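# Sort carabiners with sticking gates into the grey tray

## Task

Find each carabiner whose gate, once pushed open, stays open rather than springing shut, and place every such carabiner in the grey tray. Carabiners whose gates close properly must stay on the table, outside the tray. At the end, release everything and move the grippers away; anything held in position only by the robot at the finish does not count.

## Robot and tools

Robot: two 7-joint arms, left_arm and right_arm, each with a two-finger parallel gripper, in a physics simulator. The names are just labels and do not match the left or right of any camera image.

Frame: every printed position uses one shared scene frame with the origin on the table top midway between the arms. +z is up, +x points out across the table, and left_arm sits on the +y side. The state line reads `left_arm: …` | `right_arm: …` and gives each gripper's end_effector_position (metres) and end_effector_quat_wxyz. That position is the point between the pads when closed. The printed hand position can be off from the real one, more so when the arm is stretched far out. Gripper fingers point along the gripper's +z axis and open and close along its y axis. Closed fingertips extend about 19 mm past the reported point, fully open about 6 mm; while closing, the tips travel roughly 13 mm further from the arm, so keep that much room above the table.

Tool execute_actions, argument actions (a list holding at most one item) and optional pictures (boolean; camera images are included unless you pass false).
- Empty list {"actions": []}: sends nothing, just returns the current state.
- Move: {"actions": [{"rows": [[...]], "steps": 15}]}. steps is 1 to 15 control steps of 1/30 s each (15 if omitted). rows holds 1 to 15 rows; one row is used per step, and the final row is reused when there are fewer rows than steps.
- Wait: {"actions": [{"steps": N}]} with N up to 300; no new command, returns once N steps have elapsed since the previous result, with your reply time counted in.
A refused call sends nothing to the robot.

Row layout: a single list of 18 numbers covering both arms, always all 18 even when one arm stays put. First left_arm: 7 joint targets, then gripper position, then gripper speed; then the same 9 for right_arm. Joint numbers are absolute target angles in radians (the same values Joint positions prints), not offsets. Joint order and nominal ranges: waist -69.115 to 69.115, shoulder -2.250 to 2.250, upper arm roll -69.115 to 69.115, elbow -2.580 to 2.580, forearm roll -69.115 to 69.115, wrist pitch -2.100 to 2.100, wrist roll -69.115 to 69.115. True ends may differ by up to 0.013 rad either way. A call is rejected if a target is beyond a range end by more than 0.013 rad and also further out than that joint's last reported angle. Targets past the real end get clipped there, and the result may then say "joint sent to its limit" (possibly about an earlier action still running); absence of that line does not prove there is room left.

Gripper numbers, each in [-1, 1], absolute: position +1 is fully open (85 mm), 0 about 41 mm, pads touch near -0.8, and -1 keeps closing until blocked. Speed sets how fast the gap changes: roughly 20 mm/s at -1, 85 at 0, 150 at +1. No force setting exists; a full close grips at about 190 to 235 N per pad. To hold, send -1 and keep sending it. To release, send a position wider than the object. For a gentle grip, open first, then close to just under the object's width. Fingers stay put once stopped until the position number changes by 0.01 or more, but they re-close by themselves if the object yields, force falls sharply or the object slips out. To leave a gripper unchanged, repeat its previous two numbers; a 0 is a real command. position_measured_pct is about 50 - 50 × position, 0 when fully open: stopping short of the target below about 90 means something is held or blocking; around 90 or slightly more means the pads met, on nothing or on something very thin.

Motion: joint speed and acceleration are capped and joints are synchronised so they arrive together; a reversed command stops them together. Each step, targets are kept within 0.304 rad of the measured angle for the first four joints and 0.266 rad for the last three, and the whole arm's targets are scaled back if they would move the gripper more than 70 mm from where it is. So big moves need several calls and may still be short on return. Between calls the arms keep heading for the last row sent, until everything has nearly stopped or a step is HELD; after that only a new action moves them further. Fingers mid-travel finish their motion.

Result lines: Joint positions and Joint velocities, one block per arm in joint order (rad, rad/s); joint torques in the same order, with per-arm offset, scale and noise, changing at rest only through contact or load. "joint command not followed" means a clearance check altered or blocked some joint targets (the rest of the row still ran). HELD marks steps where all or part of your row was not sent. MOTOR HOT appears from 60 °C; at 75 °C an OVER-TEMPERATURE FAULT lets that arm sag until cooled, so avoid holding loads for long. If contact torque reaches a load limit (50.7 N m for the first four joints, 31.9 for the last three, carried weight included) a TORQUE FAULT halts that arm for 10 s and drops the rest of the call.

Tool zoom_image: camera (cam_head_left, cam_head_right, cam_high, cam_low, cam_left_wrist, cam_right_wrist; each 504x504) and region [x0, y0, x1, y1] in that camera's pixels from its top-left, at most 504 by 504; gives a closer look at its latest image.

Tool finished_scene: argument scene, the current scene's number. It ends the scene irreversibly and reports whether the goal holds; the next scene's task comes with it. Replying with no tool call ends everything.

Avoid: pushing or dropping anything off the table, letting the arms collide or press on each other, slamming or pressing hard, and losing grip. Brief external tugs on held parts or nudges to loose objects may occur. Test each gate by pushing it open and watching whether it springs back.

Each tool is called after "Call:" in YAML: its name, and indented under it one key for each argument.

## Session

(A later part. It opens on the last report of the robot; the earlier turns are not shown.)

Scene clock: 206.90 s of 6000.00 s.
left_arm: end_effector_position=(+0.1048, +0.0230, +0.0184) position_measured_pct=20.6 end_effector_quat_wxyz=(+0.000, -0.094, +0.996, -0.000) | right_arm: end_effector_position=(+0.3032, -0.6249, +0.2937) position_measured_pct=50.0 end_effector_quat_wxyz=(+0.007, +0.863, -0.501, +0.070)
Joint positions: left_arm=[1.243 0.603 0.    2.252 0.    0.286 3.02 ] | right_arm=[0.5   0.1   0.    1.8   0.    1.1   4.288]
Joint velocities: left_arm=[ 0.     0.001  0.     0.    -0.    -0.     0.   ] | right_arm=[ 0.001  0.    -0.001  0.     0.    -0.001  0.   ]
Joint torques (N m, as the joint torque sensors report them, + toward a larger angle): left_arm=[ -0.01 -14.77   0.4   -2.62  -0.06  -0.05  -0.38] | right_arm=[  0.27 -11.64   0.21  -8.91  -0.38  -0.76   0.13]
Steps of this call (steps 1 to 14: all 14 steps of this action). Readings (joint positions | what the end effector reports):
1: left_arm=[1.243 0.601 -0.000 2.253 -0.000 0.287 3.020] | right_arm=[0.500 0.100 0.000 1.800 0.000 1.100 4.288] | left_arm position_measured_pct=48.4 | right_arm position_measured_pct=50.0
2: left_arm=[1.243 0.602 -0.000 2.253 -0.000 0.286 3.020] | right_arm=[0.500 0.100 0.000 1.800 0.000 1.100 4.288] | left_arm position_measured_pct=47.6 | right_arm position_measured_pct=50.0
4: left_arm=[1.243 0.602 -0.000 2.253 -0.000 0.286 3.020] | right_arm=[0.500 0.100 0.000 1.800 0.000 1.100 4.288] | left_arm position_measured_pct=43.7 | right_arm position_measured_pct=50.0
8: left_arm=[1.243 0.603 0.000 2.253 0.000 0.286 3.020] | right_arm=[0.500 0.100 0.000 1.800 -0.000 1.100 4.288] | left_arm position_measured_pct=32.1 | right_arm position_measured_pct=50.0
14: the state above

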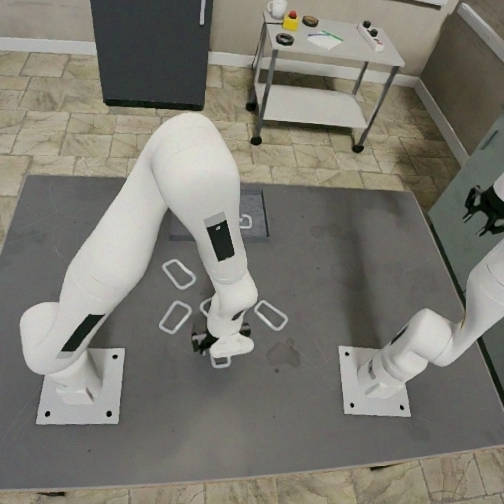

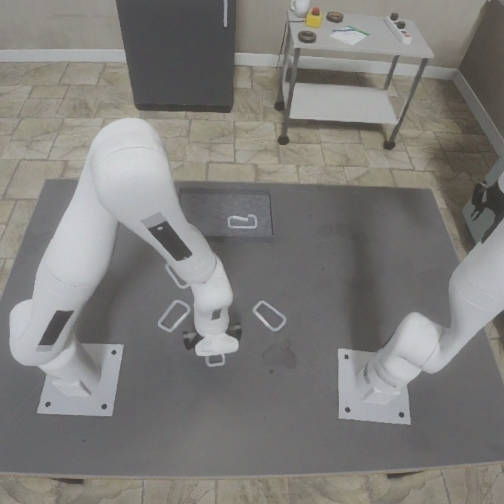

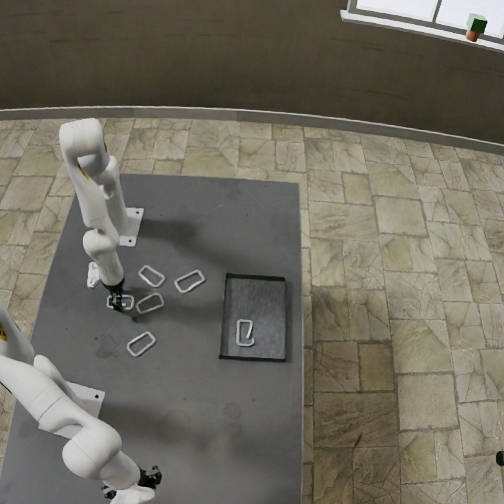

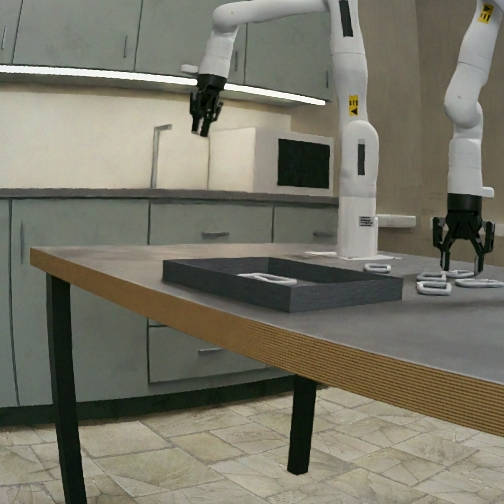

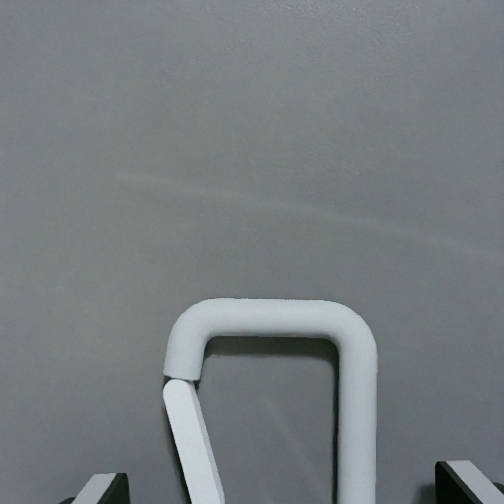

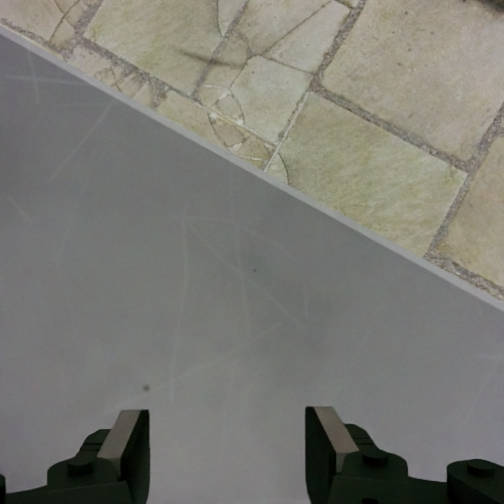

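Call:
execute_actions:
  actions:
    - {"rows":[[1.243,0.527,0,2.236,0,0.379,3.02,0.6,0,0.5,0.1,0,1.8,0,1.1,4.288,0,0.5]],"steps":7}
  pictures: false

Call:
execute_actions:
  actions:
    - {"rows":[[1.237,0.5086,0,2.2904,0,0.3426,2.954,-0.4,0.8,0.5,0.1,0,1.8,0,1.1,4.288,0,0.5]],"steps":13}
  pictures: false

Call:
execute_actions:
  actions:
    - {"rows":[[1.237,0.5816,0,2.3048,0,0.2552,2.954,-0.4,0.8,0.5,0.1,0,1.8,0,1.1,4.288,0,0.5]],"steps":14}

Call:
execute_actions:
  actions:
    - {"rows":[[1.237,0.5816,0,2.3048,0,0.2552,2.954,-1,0,0.5,0.1,0,1.8,0,1.1,4.288,0,0.5]],"steps":12}
  pictures: false

Call:
execute_actions:
  actions:
    - {"rows":[[1.237,0.3815,0,2.2486,0,0.5115,2.954,-1,0,0.5,0.1,0,1.8,0,1.1,4.288,0,0.5]],"steps":12}

Scene clock: 214.73 s of 6000.00 s.
left_arm: end_effector_position=(+0.1050, +0.0225, +0.0432) position_measured_pct=19.8 end_effector_quat_wxyz=(-0.000, -0.094, +0.996, +0.000) | right_arm: end_effector_position=(+0.3032, -0.6249, +0.2937) position_measured_pct=50.0 end_effector_quat_wxyz=(+0.007, +0.863, -0.501, +0.070)
Joint positions: left_arm=[1.243 0.532 0.    2.237 0.    0.373 3.02 ] | right_arm=[0.5   0.1   0.    1.8   0.    1.1   4.288]
Joint velocities: left_arm=[-0.    -0.099  0.002 -0.036  0.001  0.211  0.001] | right_arm=[ 0.001 -0.     0.001  0.    -0.001 -0.    -0.   ]
Joint torques (N m, as the joint torque sensors report them, + toward a larger angle): left_arm=[ -0.3  -11.69   0.49  -3.03  -0.15   0.1   -0.34] | right_arm=[  0.52 -11.7    0.22  -8.86  -0.38  -0.92   0.09]
Steps of this call (steps 1 to 15: the robot went on to your last target; steps 16 to 90: nothing new was sent; then 4.60 s passed at rest; steps 91 to 97: all 7 steps of this action). Readings (joint positions | what the end effector reports):
91: left_arm=[1.243 0.602 -0.000 2.252 0.000 0.287 3.020] | right_arm=[0.500 0.100 0.000 1.800 0.000 1.100 4.288] | left_arm position_measured_pct=19.8 | right_arm position_measured_pct=50.0
92: left_arm=[1.243 0.595 -0.000 2.251 -0.000 0.293 3.020] | right_arm=[0.500 0.100 0.000 1.800 -0.000 1.100 4.288] | left_arm position_measured_pct=19.8 | right_arm position_measured_pct=50.0
94: left_arm=[1.243 0.566 -0.000 2.246 -0.000 0.326 3.020] | right_arm=[0.500 0.100 0.000 1.800 0.000 1.100 4.288] | left_arm position_measured_pct=19.8 | right_arm position_measured_pct=50.0
97: the state above

Scene clock: 215.17 s of 6000.00 s.
left_arm: end_effector_position=(+0.1014, +0.0396, +0.0448) position_measured_pct=67.1 end_effector_quat_wxyz=(-0.000, -0.065, +0.998, +0.000) | right_arm: end_effector_position=(+0.3032, -0.6249, +0.2937) position_measured_pct=50.0 end_effector_quat_wxyz=(+0.007, +0.863, -0.501, +0.070)
Joint positions: left_arm=[ 1.237  0.509 -0.     2.29  -0.     0.343  2.954] | right_arm=[0.5   0.1   0.    1.8   0.    1.1   4.288]
Joint velocities: left_arm=[-0.001 -0.004  0.001  0.002 -0.001 -0.    -0.001] | right_arm=[ 0.002 -0.    -0.001 -0.    -0.     0.     0.   ]
Joint torques (N m, as the joint torque sensors report them, + toward a larger angle): left_arm=[  0.04 -13.38   0.26  -2.86  -0.07   0.06  -0.16] | right_arm=[  0.41 -11.58   0.18  -8.88  -0.34  -0.84   0.03]
Steps of this call (steps 1 to 13: all 13 steps of this action). Readings (joint positions | what the end effector reports):
1: left_arm=[1.243 0.530 0.000 2.237 0.000 0.376 3.019] | right_arm=[0.500 0.100 0.000 1.800 0.000 1.100 4.288] | left_arm position_measured_pct=19.8 | right_arm position_measured_pct=50.0
2: left_arm=[1.242 0.525 0.000 2.242 0.000 0.374 3.013] | right_arm=[0.500 0.100 0.000 1.800 0.000 1.100 4.288] | left_arm position_measured_pct=21.0 | right_arm position_measured_pct=50.0
4: left_arm=[1.239 0.516 0.000 2.266 0.000 0.359 2.983] | right_arm=[0.500 0.100 0.000 1.800 0.000 1.100 4.288] | left_arm position_measured_pct=27.8 | right_arm position_measured_pct=50.0
8: left_arm=[1.237 0.510 -0.000 2.290 -0.000 0.344 2.954] | right_arm=[0.500 0.100 0.000 1.800 0.000 1.100 4.288] | left_arm position_measured_pct=46.0 | right_arm position_measured_pct=50.0
13: the state above

Scene clock: 215.63 s of 6000.00 s.
left_arm: end_effector_position=(+0.1016, +0.0393, +0.0212) position_measured_pct=69.8 end_effector_quat_wxyz=(+0.000, -0.065, +0.998, -0.000) | right_arm: end_effector_position=(+0.3032, -0.6249, +0.2937) position_measured_pct=50.0 end_effector_quat_wxyz=(+0.007, +0.863, -0.501, +0.070)
Joint positions: left_arm=[ 1.237  0.581 -0.     2.305 -0.     0.255  2.954] | right_arm=[0.5   0.1   0.    1.8   0.    1.1   4.288]
Joint velocities: left_arm=[ 0.     0.008  0.    -0.001 -0.001 -0.001  0.   ] | right_arm=[ 0. -0. -0. -0. -0. -0.  0.]
Joint torques (N m, as the joint torque sensors report them, + toward a larger angle): left_arm=[  0.06 -14.31   0.34  -2.32   0.02   0.05  -0.31] | right_arm=[  0.37 -11.64   0.1   -8.83  -0.36  -0.82  -0.02]
Steps of this call (steps 1 to 14: all 14 steps of this action). Readings (joint positions | what the end effector reports):
1: left_arm=[1.237 0.510 0.000 2.291 -0.000 0.342 2.954] | right_arm=[0.500 0.100 -0.000 1.800 0.000 1.100 4.288] | left_arm position_measured_pct=68.3 | right_arm position_measured_pct=50.0
2: left_arm=[1.237 0.517 0.000 2.291 0.000 0.335 2.954] | right_arm=[0.500 0.100 0.000 1.800 0.000 1.100 4.288] | left_arm position_measured_pct=69.0 | right_arm position_measured_pct=50.0
4: left_arm=[1.237 0.546 0.000 2.297 0.000 0.304 2.954] | right_arm=[0.500 0.100 0.000 1.800 0.000 1.100 4.288] | left_arm position_measured_pct=69.4 | right_arm position_measured_pct=50.0
8: left_arm=[1.237 0.578 -0.000 2.305 -0.000 0.257 2.954] | right_arm=[0.500 0.100 0.000 1.800 0.000 1.100 4.288] | left_arm position_measured_pct=69.8 | right_arm position_measured_pct=50.0
14: the state above

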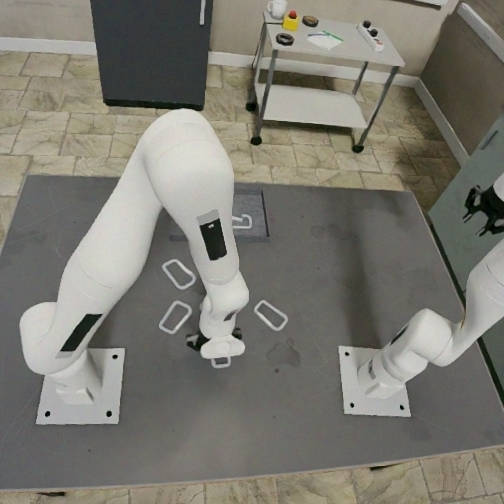

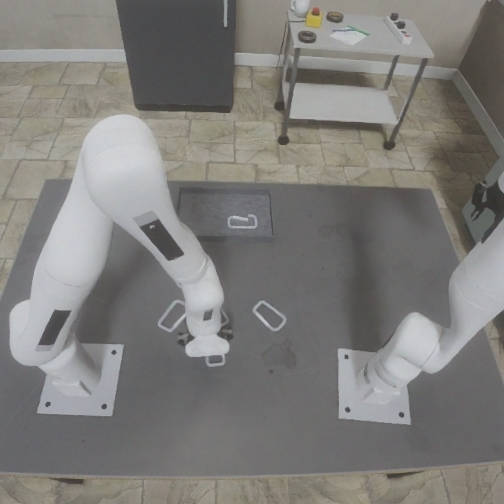

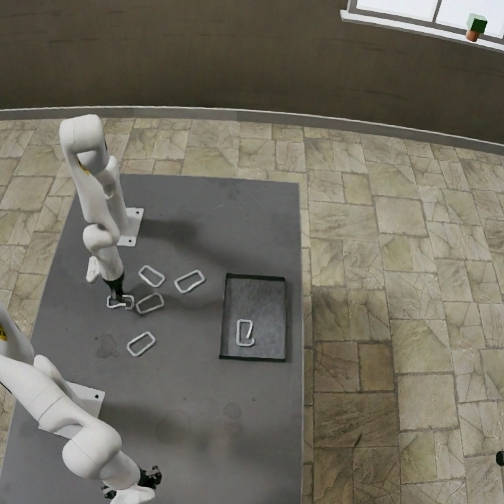

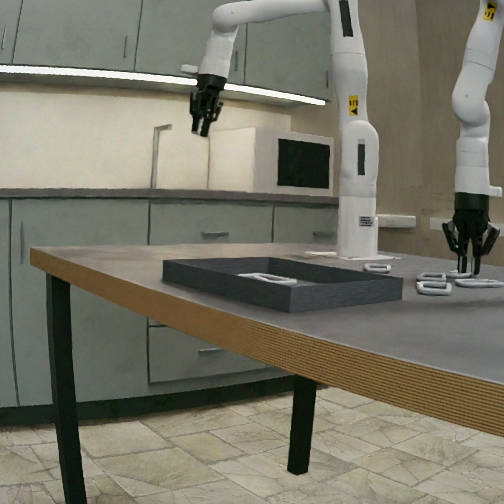

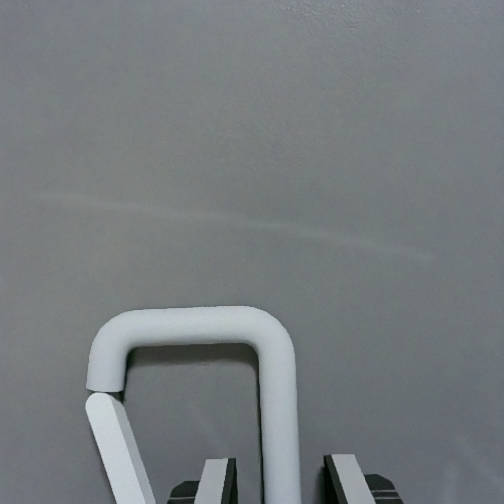

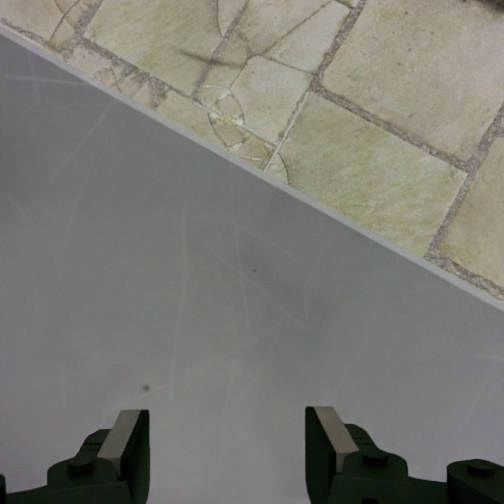

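Scene clock: 216.03 s of 6000.00 s.
left_arm: end_effector_position=(+0.1015, +0.0395, +0.0213) position_measured_pct=87.3 end_effector_quat_wxyz=(+0.000, -0.065, +0.998, -0.000) | right_arm: end_effector_position=(+0.3032, -0.6249, +0.2937) position_measured_pct=50.0 end_effector_quat_wxyz=(+0.007, +0.863, -0.501, +0.070)
Joint positions: left_arm=[ 1.237  0.58   0.     2.305 -0.     0.256  2.954] | right_arm=[ 0.5    0.1    0.     1.8   -0.     1.1    4.288]
Joint velocities: left_arm=[ 0.    -0.     0.001  0.001  0.001  0.    -0.   ] | right_arm=[ 0.002  0.     0.    -0.    -0.001  0.     0.   ]
Joint torques (N m, as the joint torque sensors report them, + toward a larger angle): left_arm=[ -0.11 -13.16   0.62  -2.37  -0.02  -0.06  -0.2 ] | right_arm=[  0.34 -11.51   0.02  -8.98  -0.32  -0.84   0.05]
Steps of this call (steps 1 to 12: all 12 steps of this action). Readings (joint positions | what the end effector reports):
1: left_arm=[1.237 0.581 -0.000 2.305 -0.000 0.255 2.954] | right_arm=[0.500 0.100 0.000 1.800 0.000 1.100 4.288] | left_arm position_measured_pct=69.8 | right_arm position_measured_pct=50.0
2: left_arm=[1.237 0.581 -0.000 2.305 -0.000 0.255 2.954] | right_arm=[0.500 0.100 0.000 1.800 0.000 1.100 4.288] | left_arm position_measured_pct=70.2 | right_arm position_measured_pct=50.0
4: left_arm=[1.237 0.581 -0.000 2.305 -0.000 0.255 2.954] | right_arm=[0.500 0.100 0.000 1.800 0.000 1.100 4.288] | left_arm position_measured_pct=74.6 | right_arm position_measured_pct=50.0
8: left_arm=[1.237 0.581 0.000 2.305 -0.000 0.256 2.954] | right_arm=[0.500 0.100 0.000 1.800 -0.000 1.100 4.288] | left_arm position_measured_pct=84.5 | right_arm position_measured_pct=50.0
12: the state above

Scene clock: 216.43 s of 6000.00 s.
left_arm: end_effector_position=(+0.1012, +0.0403, +0.0873) position_measured_pct=87.3 end_effector_quat_wxyz=(-0.001, -0.065, +0.998, +0.003) | right_arm: end_effector_position=(+0.3032, -0.6249, +0.2937) position_measured_pct=50.0 end_effector_quat_wxyz=(+0.007, +0.863, -0.501, +0.070)
Joint positions: left_arm=[1.237 0.389 0.    2.249 0.    0.508 2.954] | right_arm=[0.5   0.1   0.    1.8   0.    1.1   4.288]
Joint velocities: left_arm=[ 0.001 -0.054  0.001 -0.024 -0.001  0.12  -0.   ] | right_arm=[-0.001 -0.    -0.     0.    -0.     0.     0.   ]
Joint torques (N m, as the joint torque sensors report them, + toward a larger angle): left_arm=[-0.04 -9.69  0.22 -3.66 -0.2   0.07 -0.14] | right_arm=[  0.29 -11.69   0.06  -8.86  -0.32  -0.85   0.13]
Steps of this call (steps 1 to 12: all 12 steps of this action). Readings (joint positions | what the end effector reports):
1: left_arm=[1.237 0.579 0.000 2.305 -0.000 0.257 2.954] | right_arm=[0.500 0.100 0.000 1.800 0.000 1.100 4.288] | left_arm position_measured_pct=87.3 | right_arm position_measured_pct=50.0
2: left_arm=[1.237 0.573 -0.000 2.303 -0.000 0.263 2.954] | right_arm=[0.500 0.100 0.000 1.800 -0.000 1.100 4.288] | left_arm position_measured_pct=87.3 | right_arm position_measured_pct=50.0
4: left_arm=[1.237 0.543 -0.000 2.296 -0.000 0.297 2.954] | right_arm=[0.500 0.100 0.000 1.800 -0.000 1.100 4.288] | left_arm position_measured_pct=87.3 | right_arm position_measured_pct=50.0
8: left_arm=[1.237 0.437 -0.000 2.265 0.000 0.434 2.954] | right_arm=[0.500 0.100 -0.000 1.800 0.000 1.100 4.288] | left_arm position_measured_pct=87.3 | right_arm position_measured_pct=50.0
12: the state above

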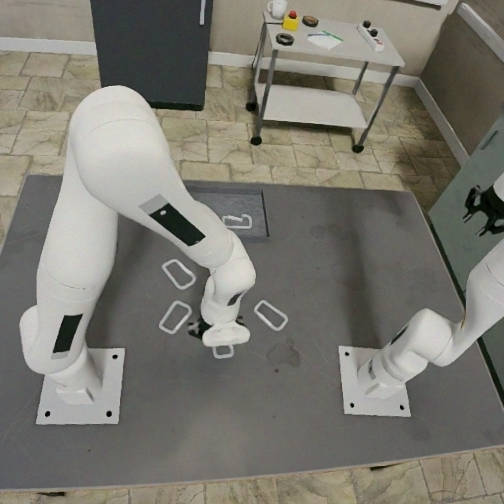

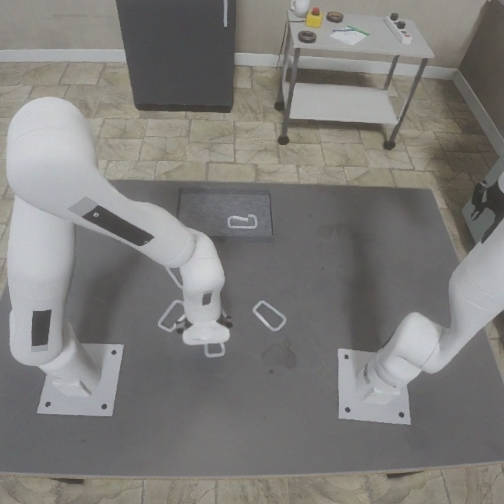

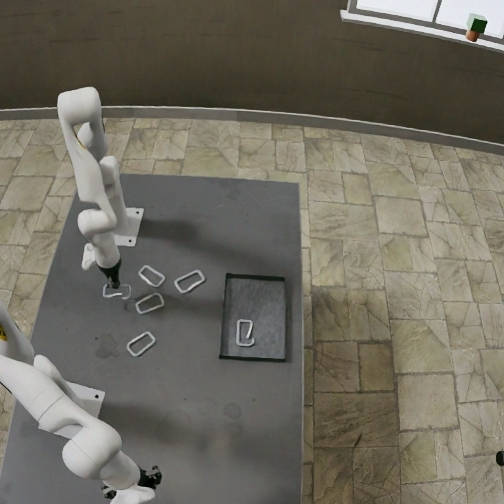

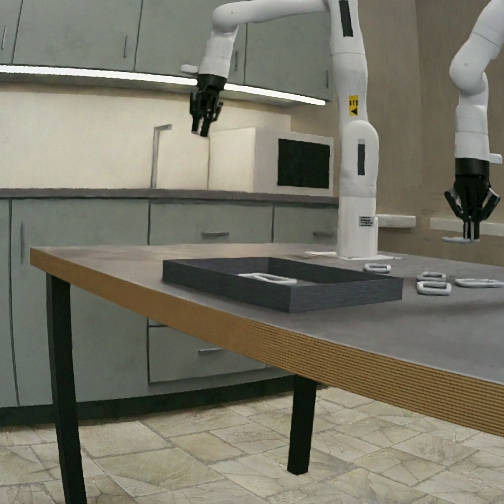

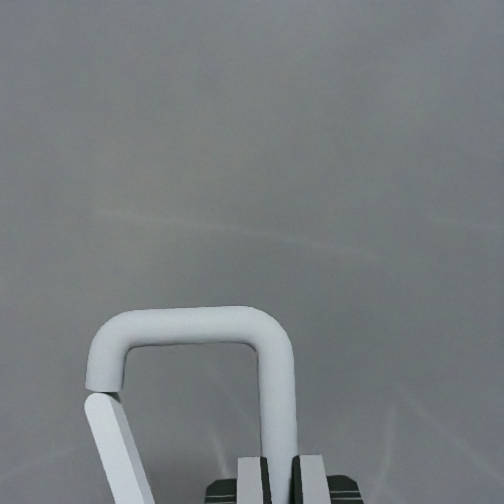

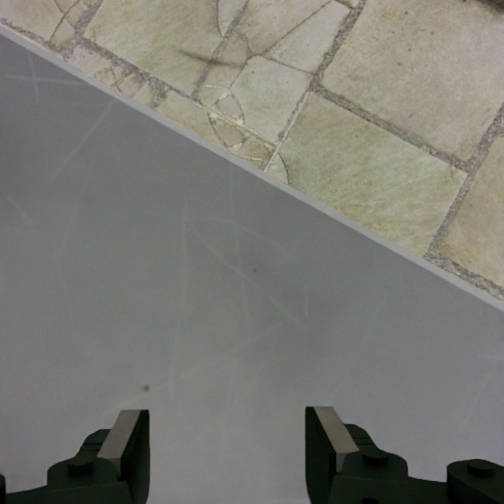

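Call:
execute_actions:
  actions:
    - {"rows":[[1.025,0.483,0,2.034,0,0.624,2.71,-1,0,0.5,0.1,0,1.8,0,1.1,4.288,0,0.5]],"steps":9}
  pictures: false

Call:
execute_actions:
  actions:
    - {"rows":[[0.812,0.585,0,1.82,0,0.736,2.465,-1,0,0.5,0.1,0,1.8,0,1.1,4.288,0,0.5]],"steps":9}
  pictures: false

Call:
execute_actions:
  actions:
    - {"rows":[[0.6,0.687,0,1.605,0,0.849,2.22,-1,0,0.5,0.1,0,1.8,0,1.1,4.288,0,0.5]],"steps":10}
  pictures: false

Call:
execute_actions:
  actions:
    - {"rows":[[0.388,0.7893,0,1.3909,0,0.9614,1.976,-1,0,0.5,0.1,0,1.8,0,1.1,4.288,0,0.5]],"steps":15}
  pictures: false

Call:
execute_actions:
  actions:
    - {"rows":[[0.388,0.8843,0,1.4319,0,0.8254,1.976,-1,0,0.5,0.1,0,1.8,0,1.1,4.288,0,0.5]],"steps":15}

Call:
execute_actions:
  actions:
    - {"rows":[[0.388,0.8843,0,1.4319,0,0.8254,1.976,-0.4,0,0.5,0.1,0,1.8,0,1.1,4.288,0,0.5]],"steps":10}
  pictures: false

Call:
execute_actions:
  actions:
    - {"rows":[[0.388,0.7893,0,1.3909,0,0.9614,1.976,-0.4,0,0.5,0.1,0,1.8,0,1.1,4.288,0,0.5]],"steps":8}
  pictures: false

Call:
execute_actions:
  actions:
    - {"rows":[[0.525,0.65,0,1.727,0,0.761,1.93,0.7,0,0.5,0.1,0,1.8,0,1.1,4.288,0,0.5]],"steps":10}
  pictures: false

Call:
execute_actions:
  actions:
    - {"rows":[[0.66,0.515,0,2.063,0,0.561,1.89,0.7,0,0.5,0.1,0,1.8,0,1.1,4.288,0,0.5]],"steps":9}
  pictures: false

Call:
execute_actions:
  actions:
    - {"rows":[[0.8,0.3817,0,2.3985,0,0.3614,1.85,0.7,0,0.5,0.1,0,1.8,0,1.1,4.288,0,0.5]],"steps":15}
  pictures: false

Call:
execute_actions:
  actions:
    - {"steps":10}

Scene clock: 228.47 s of 6000.00 s.
left_arm: end_effector_position=(+0.1749, +0.0083, +0.0905) position_measured_pct=87.3 end_effector_quat_wxyz=(+0.000, -0.053, +0.999, -0.000) | right_arm: end_effector_position=(+0.3032, -0.6249, +0.2937) position_measured_pct=50.0 end_effector_quat_wxyz=(+0.007, +0.863, -0.501, +0.070)
Joint positions: left_arm=[ 1.073  0.461 -0.     2.084 -0.     0.597  2.767] | right_arm=[0.5   0.1   0.    1.8   0.    1.1   4.288]
Joint velocities: left_arm=[-0.57   0.273 -0.023 -0.677 -0.005  0.338 -0.771] | right_arm=[-0.    -0.    -0.001 -0.     0.    -0.    -0.   ]
Joint torques (N m, as the joint torque sensors report them, + toward a larger angle): left_arm=[  1.17 -15.47   1.62  -3.54   0.29   0.33  -0.26] | right_arm=[  0.35 -11.59   0.02  -8.84  -0.43  -0.86   0.1 ]
Steps of this call (steps 1 to 15: the robot went on to your last target; steps 16 to 90: nothing new was sent; then 8.73 s passed at rest; steps 91 to 99: all 9 steps of this action). Readings (joint positions | what the end effector reports):
91: left_arm=[1.235 0.382 0.000 2.248 0.000 0.512 2.953] | right_arm=[0.500 0.100 0.000 1.800 -0.000 1.100 4.288] | left_arm position_measured_pct=87.3 | right_arm position_measured_pct=50.0
92: left_arm=[1.228 0.385 0.001 2.243 0.000 0.515 2.948] | right_arm=[0.500 0.100 -0.000 1.800 0.000 1.100 4.288] | left_arm position_measured_pct=87.3 | right_arm position_measured_pct=50.0
94: left_arm=[1.198 0.400 0.002 2.216 0.001 0.530 2.918] | right_arm=[0.500 0.100 0.000 1.800 0.000 1.100 4.288] | left_arm position_measured_pct=87.3 | right_arm position_measured_pct=50.0
98: left_arm=[1.094 0.450 0.000 2.108 0.000 0.585 2.795] | right_arm=[0.500 0.100 0.000 1.800 0.000 1.100 4.288] | left_arm position_measured_pct=87.3 | right_arm position_measured_pct=50.0
99: the state above

Scene clock: 228.77 s of 6000.00 s.
left_arm: end_effector_position=(+0.2910, -0.0043, +0.0919) position_measured_pct=87.3 end_effector_quat_wxyz=(+0.001, -0.034, +0.999, -0.001) | right_arm: end_effector_position=(+0.3032, -0.6249, +0.2937) position_measured_pct=50.0 end_effector_quat_wxyz=(+0.007, +0.863, -0.501, +0.070)
Joint positions: left_arm=[ 0.85   0.567 -0.001  1.854 -0.     0.717  2.505] | right_arm=[0.5   0.1   0.    1.8   0.    1.1   4.288]
Joint velocities: left_arm=[-0.505  0.237 -0.026 -0.553 -0.007  0.286 -0.656] | right_arm=[-0.    -0.    -0.    -0.     0.002  0.     0.   ]
Joint torques (N m, as the joint torque sensors report them, + toward a larger angle): left_arm=[  2.02 -18.52   1.82  -4.51   0.15   0.33  -0.07] | right_arm=[  0.38 -11.67   0.17  -8.91  -0.34  -0.79   0.11]
Steps of this call (steps 1 to 9: all 9 steps of this action). Readings (joint positions | what the end effector reports):
1: left_arm=[1.053 0.470 -0.001 2.062 -0.000 0.608 2.743] | right_arm=[0.500 0.100 0.000 1.800 0.000 1.100 4.288] | left_arm position_measured_pct=87.3 | right_arm position_measured_pct=50.0
2: left_arm=[1.028 0.482 0.001 2.038 0.000 0.622 2.717] | right_arm=[0.500 0.100 0.000 1.800 0.000 1.100 4.288] | left_arm position_measured_pct=87.3 | right_arm position_measured_pct=50.0
4: left_arm=[0.972 0.509 0.001 1.983 0.000 0.651 2.656] | right_arm=[0.500 0.100 0.000 1.800 0.000 1.100 4.288] | left_arm position_measured_pct=87.3 | right_arm position_measured_pct=50.0
8: left_arm=[0.869 0.558 -0.000 1.875 -0.000 0.706 2.530] | right_arm=[0.500 0.100 -0.000 1.800 0.000 1.100 4.288] | left_arm position_measured_pct=87.3 | right_arm position_measured_pct=50.0
9: the state above

Scene clock: 229.10 s of 6000.00 s.
left_arm: end_effector_position=(+0.4143, +0.0256, +0.0922) position_measured_pct=87.3 end_effector_quat_wxyz=(+0.002, -0.016, +1.000, -0.000) | right_arm: end_effector_position=(+0.3032, -0.6249, +0.2937) position_measured_pct=50.0 end_effector_quat_wxyz=(+0.007, +0.863, -0.501, +0.070)
Joint positions: left_arm=[ 0.623  0.676 -0.002  1.624 -0.001  0.838  2.242] | right_arm=[ 0.5    0.1   -0.     1.8    0.     1.1    4.288]
Joint velocities: left_arm=[-0.369  0.169 -0.025 -0.406 -0.009  0.213 -0.475] | right_arm=[ 0.001 -0.    -0.     0.    -0.002  0.001 -0.   ]
Joint torques (N m, as the joint torque sensors report them, + toward a larger angle): left_arm=[  3.81 -21.51   2.85  -5.36   0.24   0.49   0.26] | right_arm=[  0.24 -11.65   0.16  -8.79  -0.37  -0.83   0.12]
Steps of this call (steps 1 to 10: all 10 steps of this action). Readings (joint positions | what the end effector reports):
1: left_arm=[0.832 0.575 -0.001 1.837 -0.000 0.726 2.485] | right_arm=[0.500 0.100 0.000 1.800 0.000 1.100 4.288] | left_arm position_measured_pct=87.3 | right_arm position_measured_pct=50.0
2: left_arm=[0.810 0.586 0.001 1.816 0.000 0.738 2.462] | right_arm=[0.500 0.100 0.000 1.800 0.000 1.100 4.288] | left_arm position_measured_pct=87.3 | right_arm position_measured_pct=50.0
4: left_arm=[0.757 0.612 0.002 1.764 0.001 0.765 2.403] | right_arm=[0.500 0.100 0.000 1.800 0.000 1.100 4.288] | left_arm position_measured_pct=87.3 | right_arm position_measured_pct=50.0
8: left_arm=[0.657 0.660 -0.000 1.661 -0.000 0.819 2.285] | right_arm=[0.500 0.100 0.000 1.800 0.000 1.100 4.288] | left_arm position_measured_pct=87.3 | right_arm position_measured_pct=50.0
10: the state above

Scene clock: 229.60 s of 6000.00 s.
left_arm: end_effector_position=(+0.5297, +0.0988, +0.0912) position_measured_pct=87.3 end_effector_quat_wxyz=(+0.001, +0.001, +1.000, -0.000) | right_arm: end_effector_position=(+0.3032, -0.6249, +0.2937) position_measured_pct=50.0 end_effector_quat_wxyz=(+0.007, +0.863, -0.501, +0.070)
Joint positions: left_arm=[ 0.392  0.787 -0.001  1.391 -0.     0.961  1.976] | right_arm=[0.5   0.1   0.    1.8   0.    1.1   4.288]
Joint velocities: left_arm=[-0.028  0.021  0.028 -0.008  0.01   0.008 -0.002] | right_arm=[ 0.001  0.    -0.001  0.    -0.002  0.    -0.   ]
Joint torques (N m, as the joint torque sensors report them, + toward a larger angle): left_arm=[ -0.87 -22.63   0.43  -7.29  -0.13   0.01   0.09] | right_arm=[  0.31 -11.68   0.13  -8.79  -0.42  -0.76   0.06]
Steps of this call (steps 1 to 15: all 15 steps of this action). Readings (joint positions | what the end effector reports):
1: left_arm=[0.610 0.682 -0.002 1.612 -0.001 0.845 2.227] | right_arm=[0.500 0.100 0.000 1.800 0.000 1.100 4.288] | left_arm position_measured_pct=87.3 | right_arm position_measured_pct=50.0
2: left_arm=[0.593 0.690 0.000 1.596 0.000 0.854 2.210] | right_arm=[0.500 0.100 0.000 1.800 0.000 1.100 4.288] | left_arm position_measured_pct=87.3 | right_arm position_measured_pct=50.0
4: left_arm=[0.545 0.714 0.003 1.550 0.001 0.878 2.158] | right_arm=[0.500 0.100 -0.000 1.800 0.000 1.100 4.288] | left_arm position_measured_pct=87.3 | right_arm position_measured_pct=50.0
8: left_arm=[0.447 0.761 -0.000 1.450 -0.000 0.930 2.043] | right_arm=[0.500 0.100 0.000 1.800 0.000 1.100 4.288] | left_arm position_measured_pct=87.3 | right_arm position_measured_pct=50.0
15: the state above

Scene clock: 230.10 s of 6000.00 s.
left_arm: end_effector_position=(+0.5301, +0.1002, +0.0273) position_measured_pct=87.3 end_effector_quat_wxyz=(+0.000, -0.000, +1.000, -0.000) | right_arm: end_effector_position=(+0.3032, -0.6249, +0.2937) position_measured_pct=50.0 end_effector_quat_wxyz=(+0.007, +0.863, -0.501, +0.070)
Joint positions: left_arm=[0.388 0.884 0.    1.432 0.    0.825 1.976] | right_arm=[0.5   0.1   0.    1.8   0.    1.1   4.288]
Joint velocities: left_arm=[-0.     0.005  0.001 -0.001 -0.     0.     0.001] | right_arm=[ 0.     0.     0.002  0.     0.001 -0.     0.   ]
Joint torques (N m, as the joint torque sensors report them, + toward a larger angle): left_arm=[  0.1  -23.69   0.34  -6.55   0.08   0.17  -0.15] | right_arm=[  0.47 -11.73   0.21  -8.91  -0.39  -0.78   0.11]
Steps of this call (steps 1 to 15: all 15 steps of this action). Readings (joint positions | what the end effector reports):
1: left_arm=[0.391 0.789 -0.000 1.392 0.000 0.960 1.976] | right_arm=[0.500 0.100 0.000 1.800 0.000 1.100 4.288] | left_arm position_measured_pct=87.3 | right_arm position_measured_pct=50.0
2: left_arm=[0.390 0.795 0.000 1.393 0.000 0.952 1.976] | right_arm=[0.500 0.100 0.000 1.800 0.000 1.100 4.288] | left_arm position_measured_pct=87.3 | right_arm position_measured_pct=50.0
4: left_arm=[0.389 0.823 0.000 1.404 0.000 0.914 1.976] | right_arm=[0.500 0.100 0.000 1.800 0.000 1.100 4.288] | left_arm position_measured_pct=87.3 | right_arm position_measured_pct=50.0
8: left_arm=[0.388 0.880 -0.000 1.432 -0.000 0.831 1.976] | right_arm=[0.500 0.100 0.000 1.800 0.000 1.100 4.288] | left_arm position_measured_pct=87.3 | right_arm position_measured_pct=50.0
15: the state above

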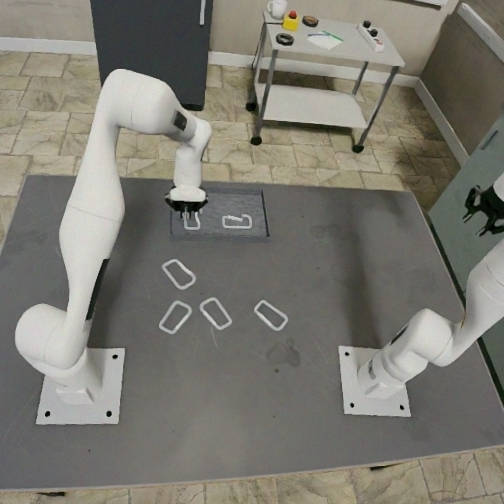

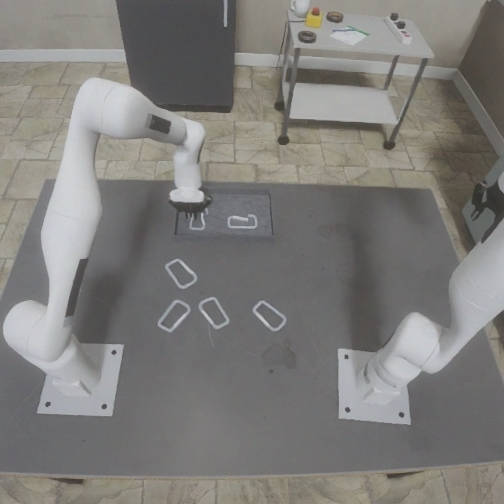

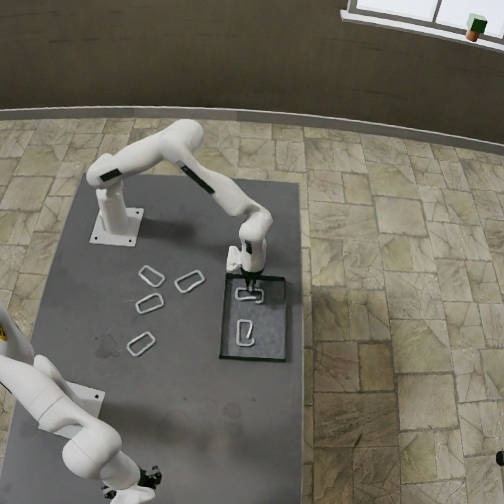

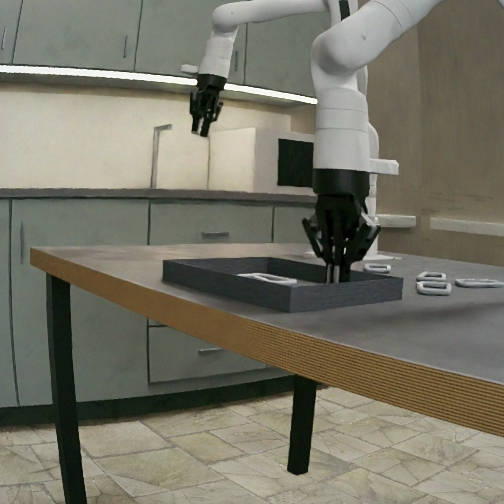

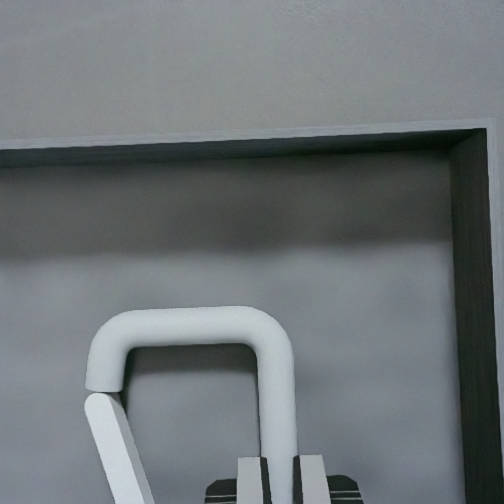

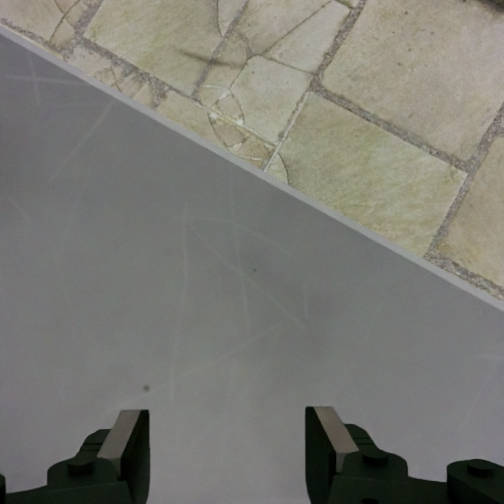

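Scene clock: 230.43 s of 6000.00 s.
left_arm: end_effector_position=(+0.5300, +0.1002, +0.0270) position_measured_pct=70.2 end_effector_quat_wxyz=(+0.000, -0.000, +1.000, -0.000) | right_arm: end_effector_position=(+0.3032, -0.6249, +0.2937) position_measured_pct=50.0 end_effector_quat_wxyz=(+0.007, +0.863, -0.501, +0.070)
Joint positions: left_arm=[0.388 0.884 0.    1.432 0.    0.825 1.976] | right_arm=[0.5   0.1   0.    1.8   0.    1.1   4.288]
Joint velocities: left_arm=[-0.     0.001 -0.002 -0.     0.     0.001 -0.   ] | right_arm=[ 0.001  0.    -0.     0.    -0.001 -0.001  0.   ]
Joint torques (N m, as the joint torque sensors report them, + toward a larger angle): left_arm=[  0.2  -23.18   0.69  -6.44   0.02   0.1   -0.09] | right_arm=[  0.54 -11.53   0.15  -9.04  -0.35  -0.88   0.12]
Steps of this call (steps 1 to 10: all 10 steps of this action). Readings (joint positions | what the end effector reports):
1: left_arm=[0.388 0.884 -0.000 1.432 0.000 0.825 1.976] | right_arm=[0.500 0.100 0.000 1.800 0.000 1.100 4.288] | left_arm position_measured_pct=87.3 | right_arm position_measured_pct=50.0
2: left_arm=[0.388 0.884 -0.000 1.432 -0.000 0.825 1.976] | right_arm=[0.500 0.100 -0.000 1.800 0.000 1.100 4.288] | left_arm position_measured_pct=86.9 | right_arm position_measured_pct=50.0
4: left_arm=[0.388 0.884 -0.000 1.432 0.000 0.825 1.976] | right_arm=[0.500 0.100 0.000 1.800 0.000 1.100 4.288] | left_arm position_measured_pct=82.1 | right_arm position_measured_pct=50.0
8: left_arm=[0.388 0.884 0.000 1.432 0.000 0.825 1.976] | right_arm=[0.500 0.100 0.000 1.800 0.000 1.100 4.288] | left_arm position_measured_pct=71.8 | right_arm position_measured_pct=50.0
10: the state above

Scene clock: 230.70 s of 6000.00 s.
left_arm: end_effector_position=(+0.5308, +0.0998, +0.0875) position_measured_pct=69.8 end_effector_quat_wxyz=(+0.001, -0.000, +1.000, -0.000) | right_arm: end_effector_position=(+0.3032, -0.6249, +0.2937) position_measured_pct=50.0 end_effector_quat_wxyz=(+0.007, +0.863, -0.501, +0.070)
Joint positions: left_arm=[0.388 0.794 0.    1.391 0.    0.956 1.976] | right_arm=[0.5   0.1   0.    1.8   0.    1.1   4.288]
Joint velocities: left_arm=[ 0.001 -0.116  0.001 -0.075 -0.001  0.214 -0.   ] | right_arm=[0.002 0.    0.    0.    0.    0.    0.   ]
Joint torques (N m, as the joint torque sensors report them, + toward a larger angle): left_arm=[ -0.01 -15.49   0.24  -4.61  -0.17  -0.05  -0.09] | right_arm=[  0.31 -11.73   0.13  -8.98  -0.3   -0.85   0.15]
Steps of this call (steps 1 to 8: all 8 steps of this action). Readings (joint positions | what the end effector reports):
1: left_arm=[0.388 0.883 -0.000 1.432 0.000 0.827 1.976] | right_arm=[0.500 0.100 0.000 1.800 0.000 1.100 4.288] | left_arm position_measured_pct=70.2 | right_arm position_measured_pct=50.0
2: left_arm=[0.388 0.877 -0.000 1.430 0.000 0.834 1.976] | right_arm=[0.500 0.100 0.000 1.800 0.000 1.100 4.288] | left_arm position_measured_pct=69.8 | right_arm position_measured_pct=50.0
4: left_arm=[0.388 0.849 -0.000 1.420 -0.000 0.872 1.976] | right_arm=[0.500 0.100 0.000 1.800 0.000 1.100 4.288] | left_arm position_measured_pct=69.8 | right_arm position_measured_pct=50.0
8: the state above

Scene clock: 231.03 s of 6000.00 s.
left_arm: end_effector_position=(+0.4610, +0.0777, +0.0876) position_measured_pct=47.6 end_effector_quat_wxyz=(+0.006, +0.063, +0.998, -0.003) | right_arm: end_effector_position=(+0.3032, -0.6249, +0.2937) position_measured_pct=50.0 end_effector_quat_wxyz=(+0.007, +0.863, -0.501, +0.070)
Joint positions: left_arm=[0.482 0.691 0.001 1.612 0.    0.824 1.945] | right_arm=[ 0.5    0.1    0.     1.8   -0.     1.1    4.288]
Joint velocities: left_arm=[ 0.365 -0.34   0.013  1.005  0.003 -0.54  -0.13 ] | right_arm=[-0.001 -0.    -0.     0.     0.     0.001  0.   ]
Joint torques (N m, as the joint torque sensors report them, + toward a larger angle): left_arm=[ -1.4  -20.9    0.12  -7.24   0.07  -0.26  -0.1 ] | right_arm=[  0.55 -11.82   0.13  -8.98  -0.22  -0.78   0.07]
Steps of this call (steps 1 to 10: all 10 steps of this action). Readings (joint positions | what the end effector reports):
1: left_arm=[0.389 0.791 -0.000 1.391 -0.000 0.959 1.976] | right_arm=[0.500 0.100 0.000 1.800 0.000 1.100 4.288] | left_arm position_measured_pct=69.8 | right_arm position_measured_pct=50.0
2: left_arm=[0.392 0.786 -0.001 1.396 -0.000 0.956 1.975] | right_arm=[0.500 0.100 0.000 1.800 0.000 1.100 4.288] | left_arm position_measured_pct=69.0 | right_arm position_measured_pct=50.0
4: left_arm=[0.405 0.770 -0.002 1.423 -0.001 0.938 1.971] | right_arm=[0.500 0.100 0.000 1.800 0.000 1.100 4.288] | left_arm position_measured_pct=65.1 | right_arm position_measured_pct=50.0
8: left_arm=[0.456 0.716 -0.001 1.540 -0.000 0.863 1.954] | right_arm=[0.500 0.100 0.000 1.800 -0.000 1.100 4.288] | left_arm position_measured_pct=53.6 | right_arm position_measured_pct=50.0
10: the state above

Scene clock: 231.33 s of 6000.00 s.
left_arm: end_effector_position=(+0.3536, +0.0731, +0.0798) position_measured_pct=20.6 end_effector_quat_wxyz=(+0.010, +0.149, +0.989, -0.006) | right_arm: end_effector_position=(+0.3032, -0.6249, +0.2937) position_measured_pct=50.0 end_effector_quat_wxyz=(+0.007, +0.863, -0.501, +0.070)
Joint positions: left_arm=[0.615 0.561 0.001 1.93  0.    0.627 1.903] | right_arm=[0.5   0.1   0.    1.8   0.    1.1   4.288]
Joint velocities: left_arm=[ 0.343 -0.341 -0.007  1.019 -0.002 -0.501 -0.103] | right_arm=[-0.     0.    -0.     0.    -0.     0.001  0.   ]
Joint torques (N m, as the joint torque sensors report them, + toward a larger angle): left_arm=[ -0.45 -17.3    0.29  -5.33  -0.04  -0.01  -0.31] | right_arm=[  0.43 -11.61   0.19  -8.94  -0.33  -0.8    0.09]
Steps of this call (steps 1 to 9: all 9 steps of this action). Readings (joint positions | what the end effector reports):
1: left_arm=[0.495 0.680 0.001 1.644 0.000 0.806 1.941] | right_arm=[0.500 0.100 0.000 1.800 0.000 1.100 4.288] | left_arm position_measured_pct=44.8 | right_arm position_measured_pct=50.0
2: left_arm=[0.510 0.665 -0.000 1.679 -0.000 0.785 1.936] | right_arm=[0.500 0.100 0.000 1.800 0.000 1.100 4.288] | left_arm position_measured_pct=41.7 | right_arm position_measured_pct=50.0
4: left_arm=[0.548 0.628 -0.001 1.753 -0.000 0.731 1.924] | right_arm=[0.500 0.100 0.000 1.800 0.000 1.100 4.288] | left_arm position_measured_pct=35.7 | right_arm position_measured_pct=50.0
8: left_arm=[0.603 0.572 0.001 1.896 0.000 0.644 1.907] | right_arm=[0.500 0.100 0.000 1.800 0.000 1.100 4.288] | left_arm position_measured_pct=23.8 | right_arm position_measured_pct=50.0
9: the state above

Scene clock: 231.83 s of 6000.00 s.
left_arm: end_effector_position=(+0.1961, +0.1293, +0.0693) position_measured_pct=15.1 end_effector_quat_wxyz=(-0.001, +0.263, +0.965, +0.001) | right_arm: end_effector_position=(+0.3032, -0.6249, +0.2937) position_measured_pct=50.0 end_effector_quat_wxyz=(+0.007, +0.863, -0.501, +0.070)
Joint positions: left_arm=[0.794 0.387 0.001 2.39  0.    0.367 1.851] | right_arm=[ 0.5    0.1   -0.     1.8    0.     1.1    4.288]
Joint velocities: left_arm=[ 0.077 -0.075 -0.001  0.265 -0.    -0.122 -0.026] | right_arm=[ 0.001  0.    -0.     0.    -0.    -0.     0.   ]
Joint torques (N m, as the joint torque sensors report them, + toward a larger angle): left_arm=[ -0.52 -11.    -0.01  -5.27  -0.18  -0.56  -0.11] | right_arm=[  0.39 -11.74   0.14  -8.87  -0.32  -0.85   0.04]
Steps of this call (steps 1 to 15: all 15 steps of this action). Readings (joint positions | what the end effector reports):
1: left_arm=[0.627 0.549 0.000 1.964 0.000 0.610 1.900] | right_arm=[0.500 0.100 0.000 1.800 0.000 1.100 4.288] | left_arm position_measured_pct=18.3 | right_arm position_measured_pct=50.0
2: left_arm=[0.641 0.534 -0.000 2.000 -0.000 0.590 1.896] | right_arm=[0.500 0.100 -0.000 1.800 0.000 1.100 4.288] | left_arm position_measured_pct=16.7 | right_arm position_measured_pct=50.0
4: left_arm=[0.681 0.497 -0.001 2.075 -0.000 0.536 1.885] | right_arm=[0.500 0.100 0.000 1.800 0.000 1.100 4.288] | left_arm position_measured_pct=15.5 | right_arm position_measured_pct=50.0
8: left_arm=[0.738 0.441 0.001 2.215 0.000 0.448 1.867] | right_arm=[0.500 0.100 -0.000 1.800 0.000 1.100 4.288] | left_arm position_measured_pct=15.1 | right_arm position_measured_pct=50.0
15: the state above

Scene clock: 232.17 s of 6000.00 s.
left_arm: end_effector_position=(+0.1936, +0.1301, +0.0699) position_measured_pct=15.1 end_effector_quat_wxyz=(-0.000, +0.266, +0.964, +0.000) | right_arm: end_effector_position=(+0.3032, -0.6249, +0.2937) position_measured_pct=50.0 end_effector_quat_wxyz=(+0.007, +0.863, -0.501, +0.070)
Joint positions: left_arm=[0.8   0.382 0.    2.398 0.    0.361 1.85 ] | right_arm=[0.5   0.1   0.    1.8   0.    1.1   4.288]
Joint velocities: left_arm=[ 0.003 -0.003  0.    -0.    -0.     0.001  0.001] | right_arm=[-0.001  0.    -0.     0.    -0.001 -0.    -0.   ]
Joint torques (N m, as the joint torque sensors report them, + toward a larger angle): left_arm=[  0.1  -11.16   0.23  -2.87  -0.09   0.09  -0.14] | right_arm=[  0.36 -11.61   0.09  -8.75  -0.35  -0.85   0.04]
Steps of this call (steps 1 to 10: the robot went on to your last target). Readings (joint positions | what the end effector reports):
1: left_arm=[0.796 0.386 0.001 2.396 0.000 0.364 1.850] | right_arm=[0.500 0.100 0.000 1.800 -0.000 1.100 4.288] | left_arm position_measured_pct=15.1 | right_arm position_measured_pct=50.0
2: left_arm=[0.797 0.385 0.000 2.398 0.000 0.363 1.850] | right_arm=[0.500 0.100 0.000 1.800 0.000 1.100 4.288] | left_arm position_measured_pct=15.1 | right_arm position_measured_pct=50.0
4: left_arm=[0.798 0.384 0.000 2.398 0.000 0.362 1.850] | right_arm=[0.500 0.100 0.000 1.800 0.000 1.100 4.288] | left_arm position_measured_pct=15.1 | right_arm position_measured_pct=50.0
8: left_arm=[0.799 0.382 0.000 2.398 0.000 0.361 1.850] | right_arm=[0.500 0.100 0.000 1.800 0.000 1.100 4.288] | left_arm position_measured_pct=15.1 | right_arm position_measured_pct=50.0
10: the state above

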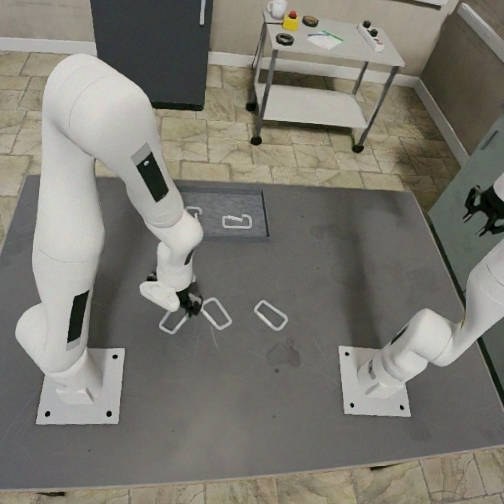

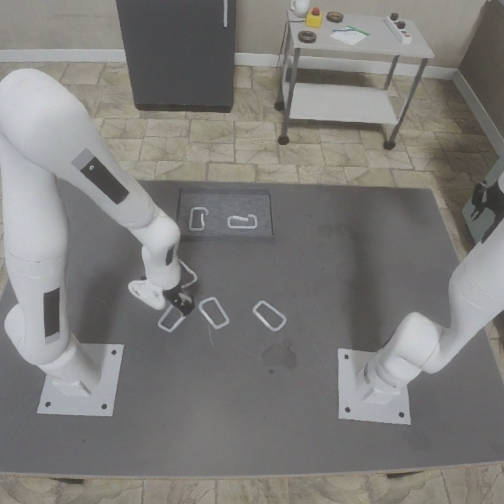

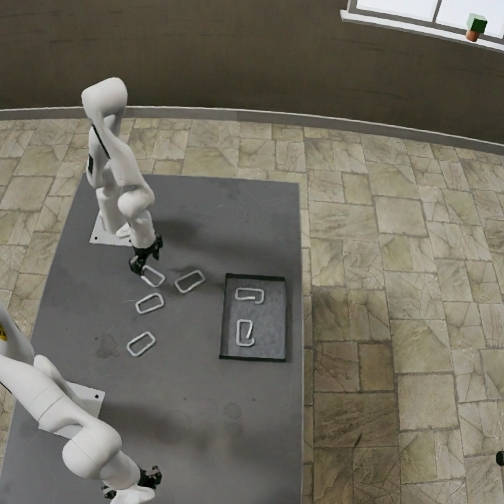

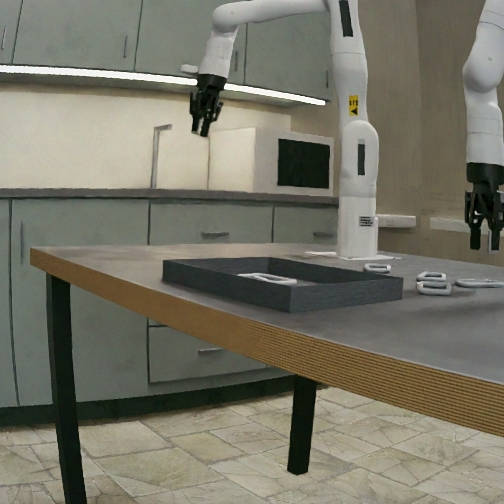

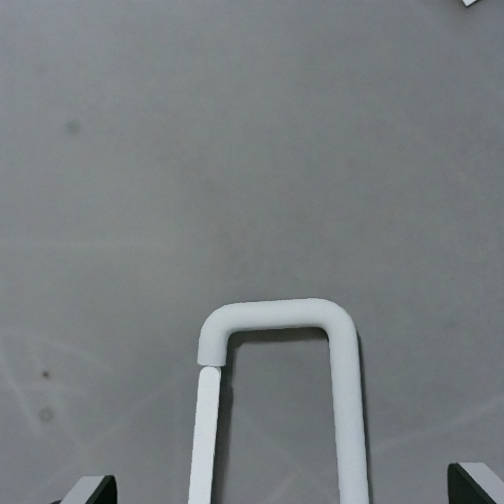

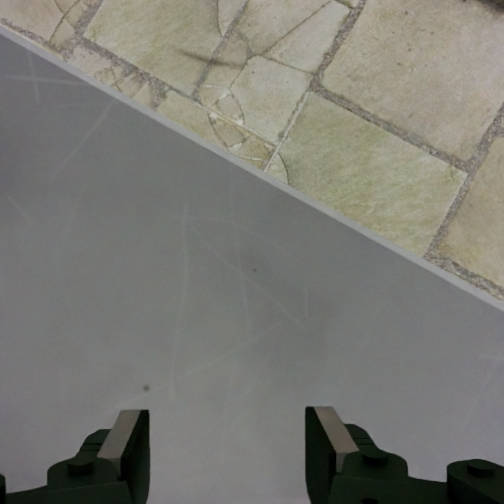

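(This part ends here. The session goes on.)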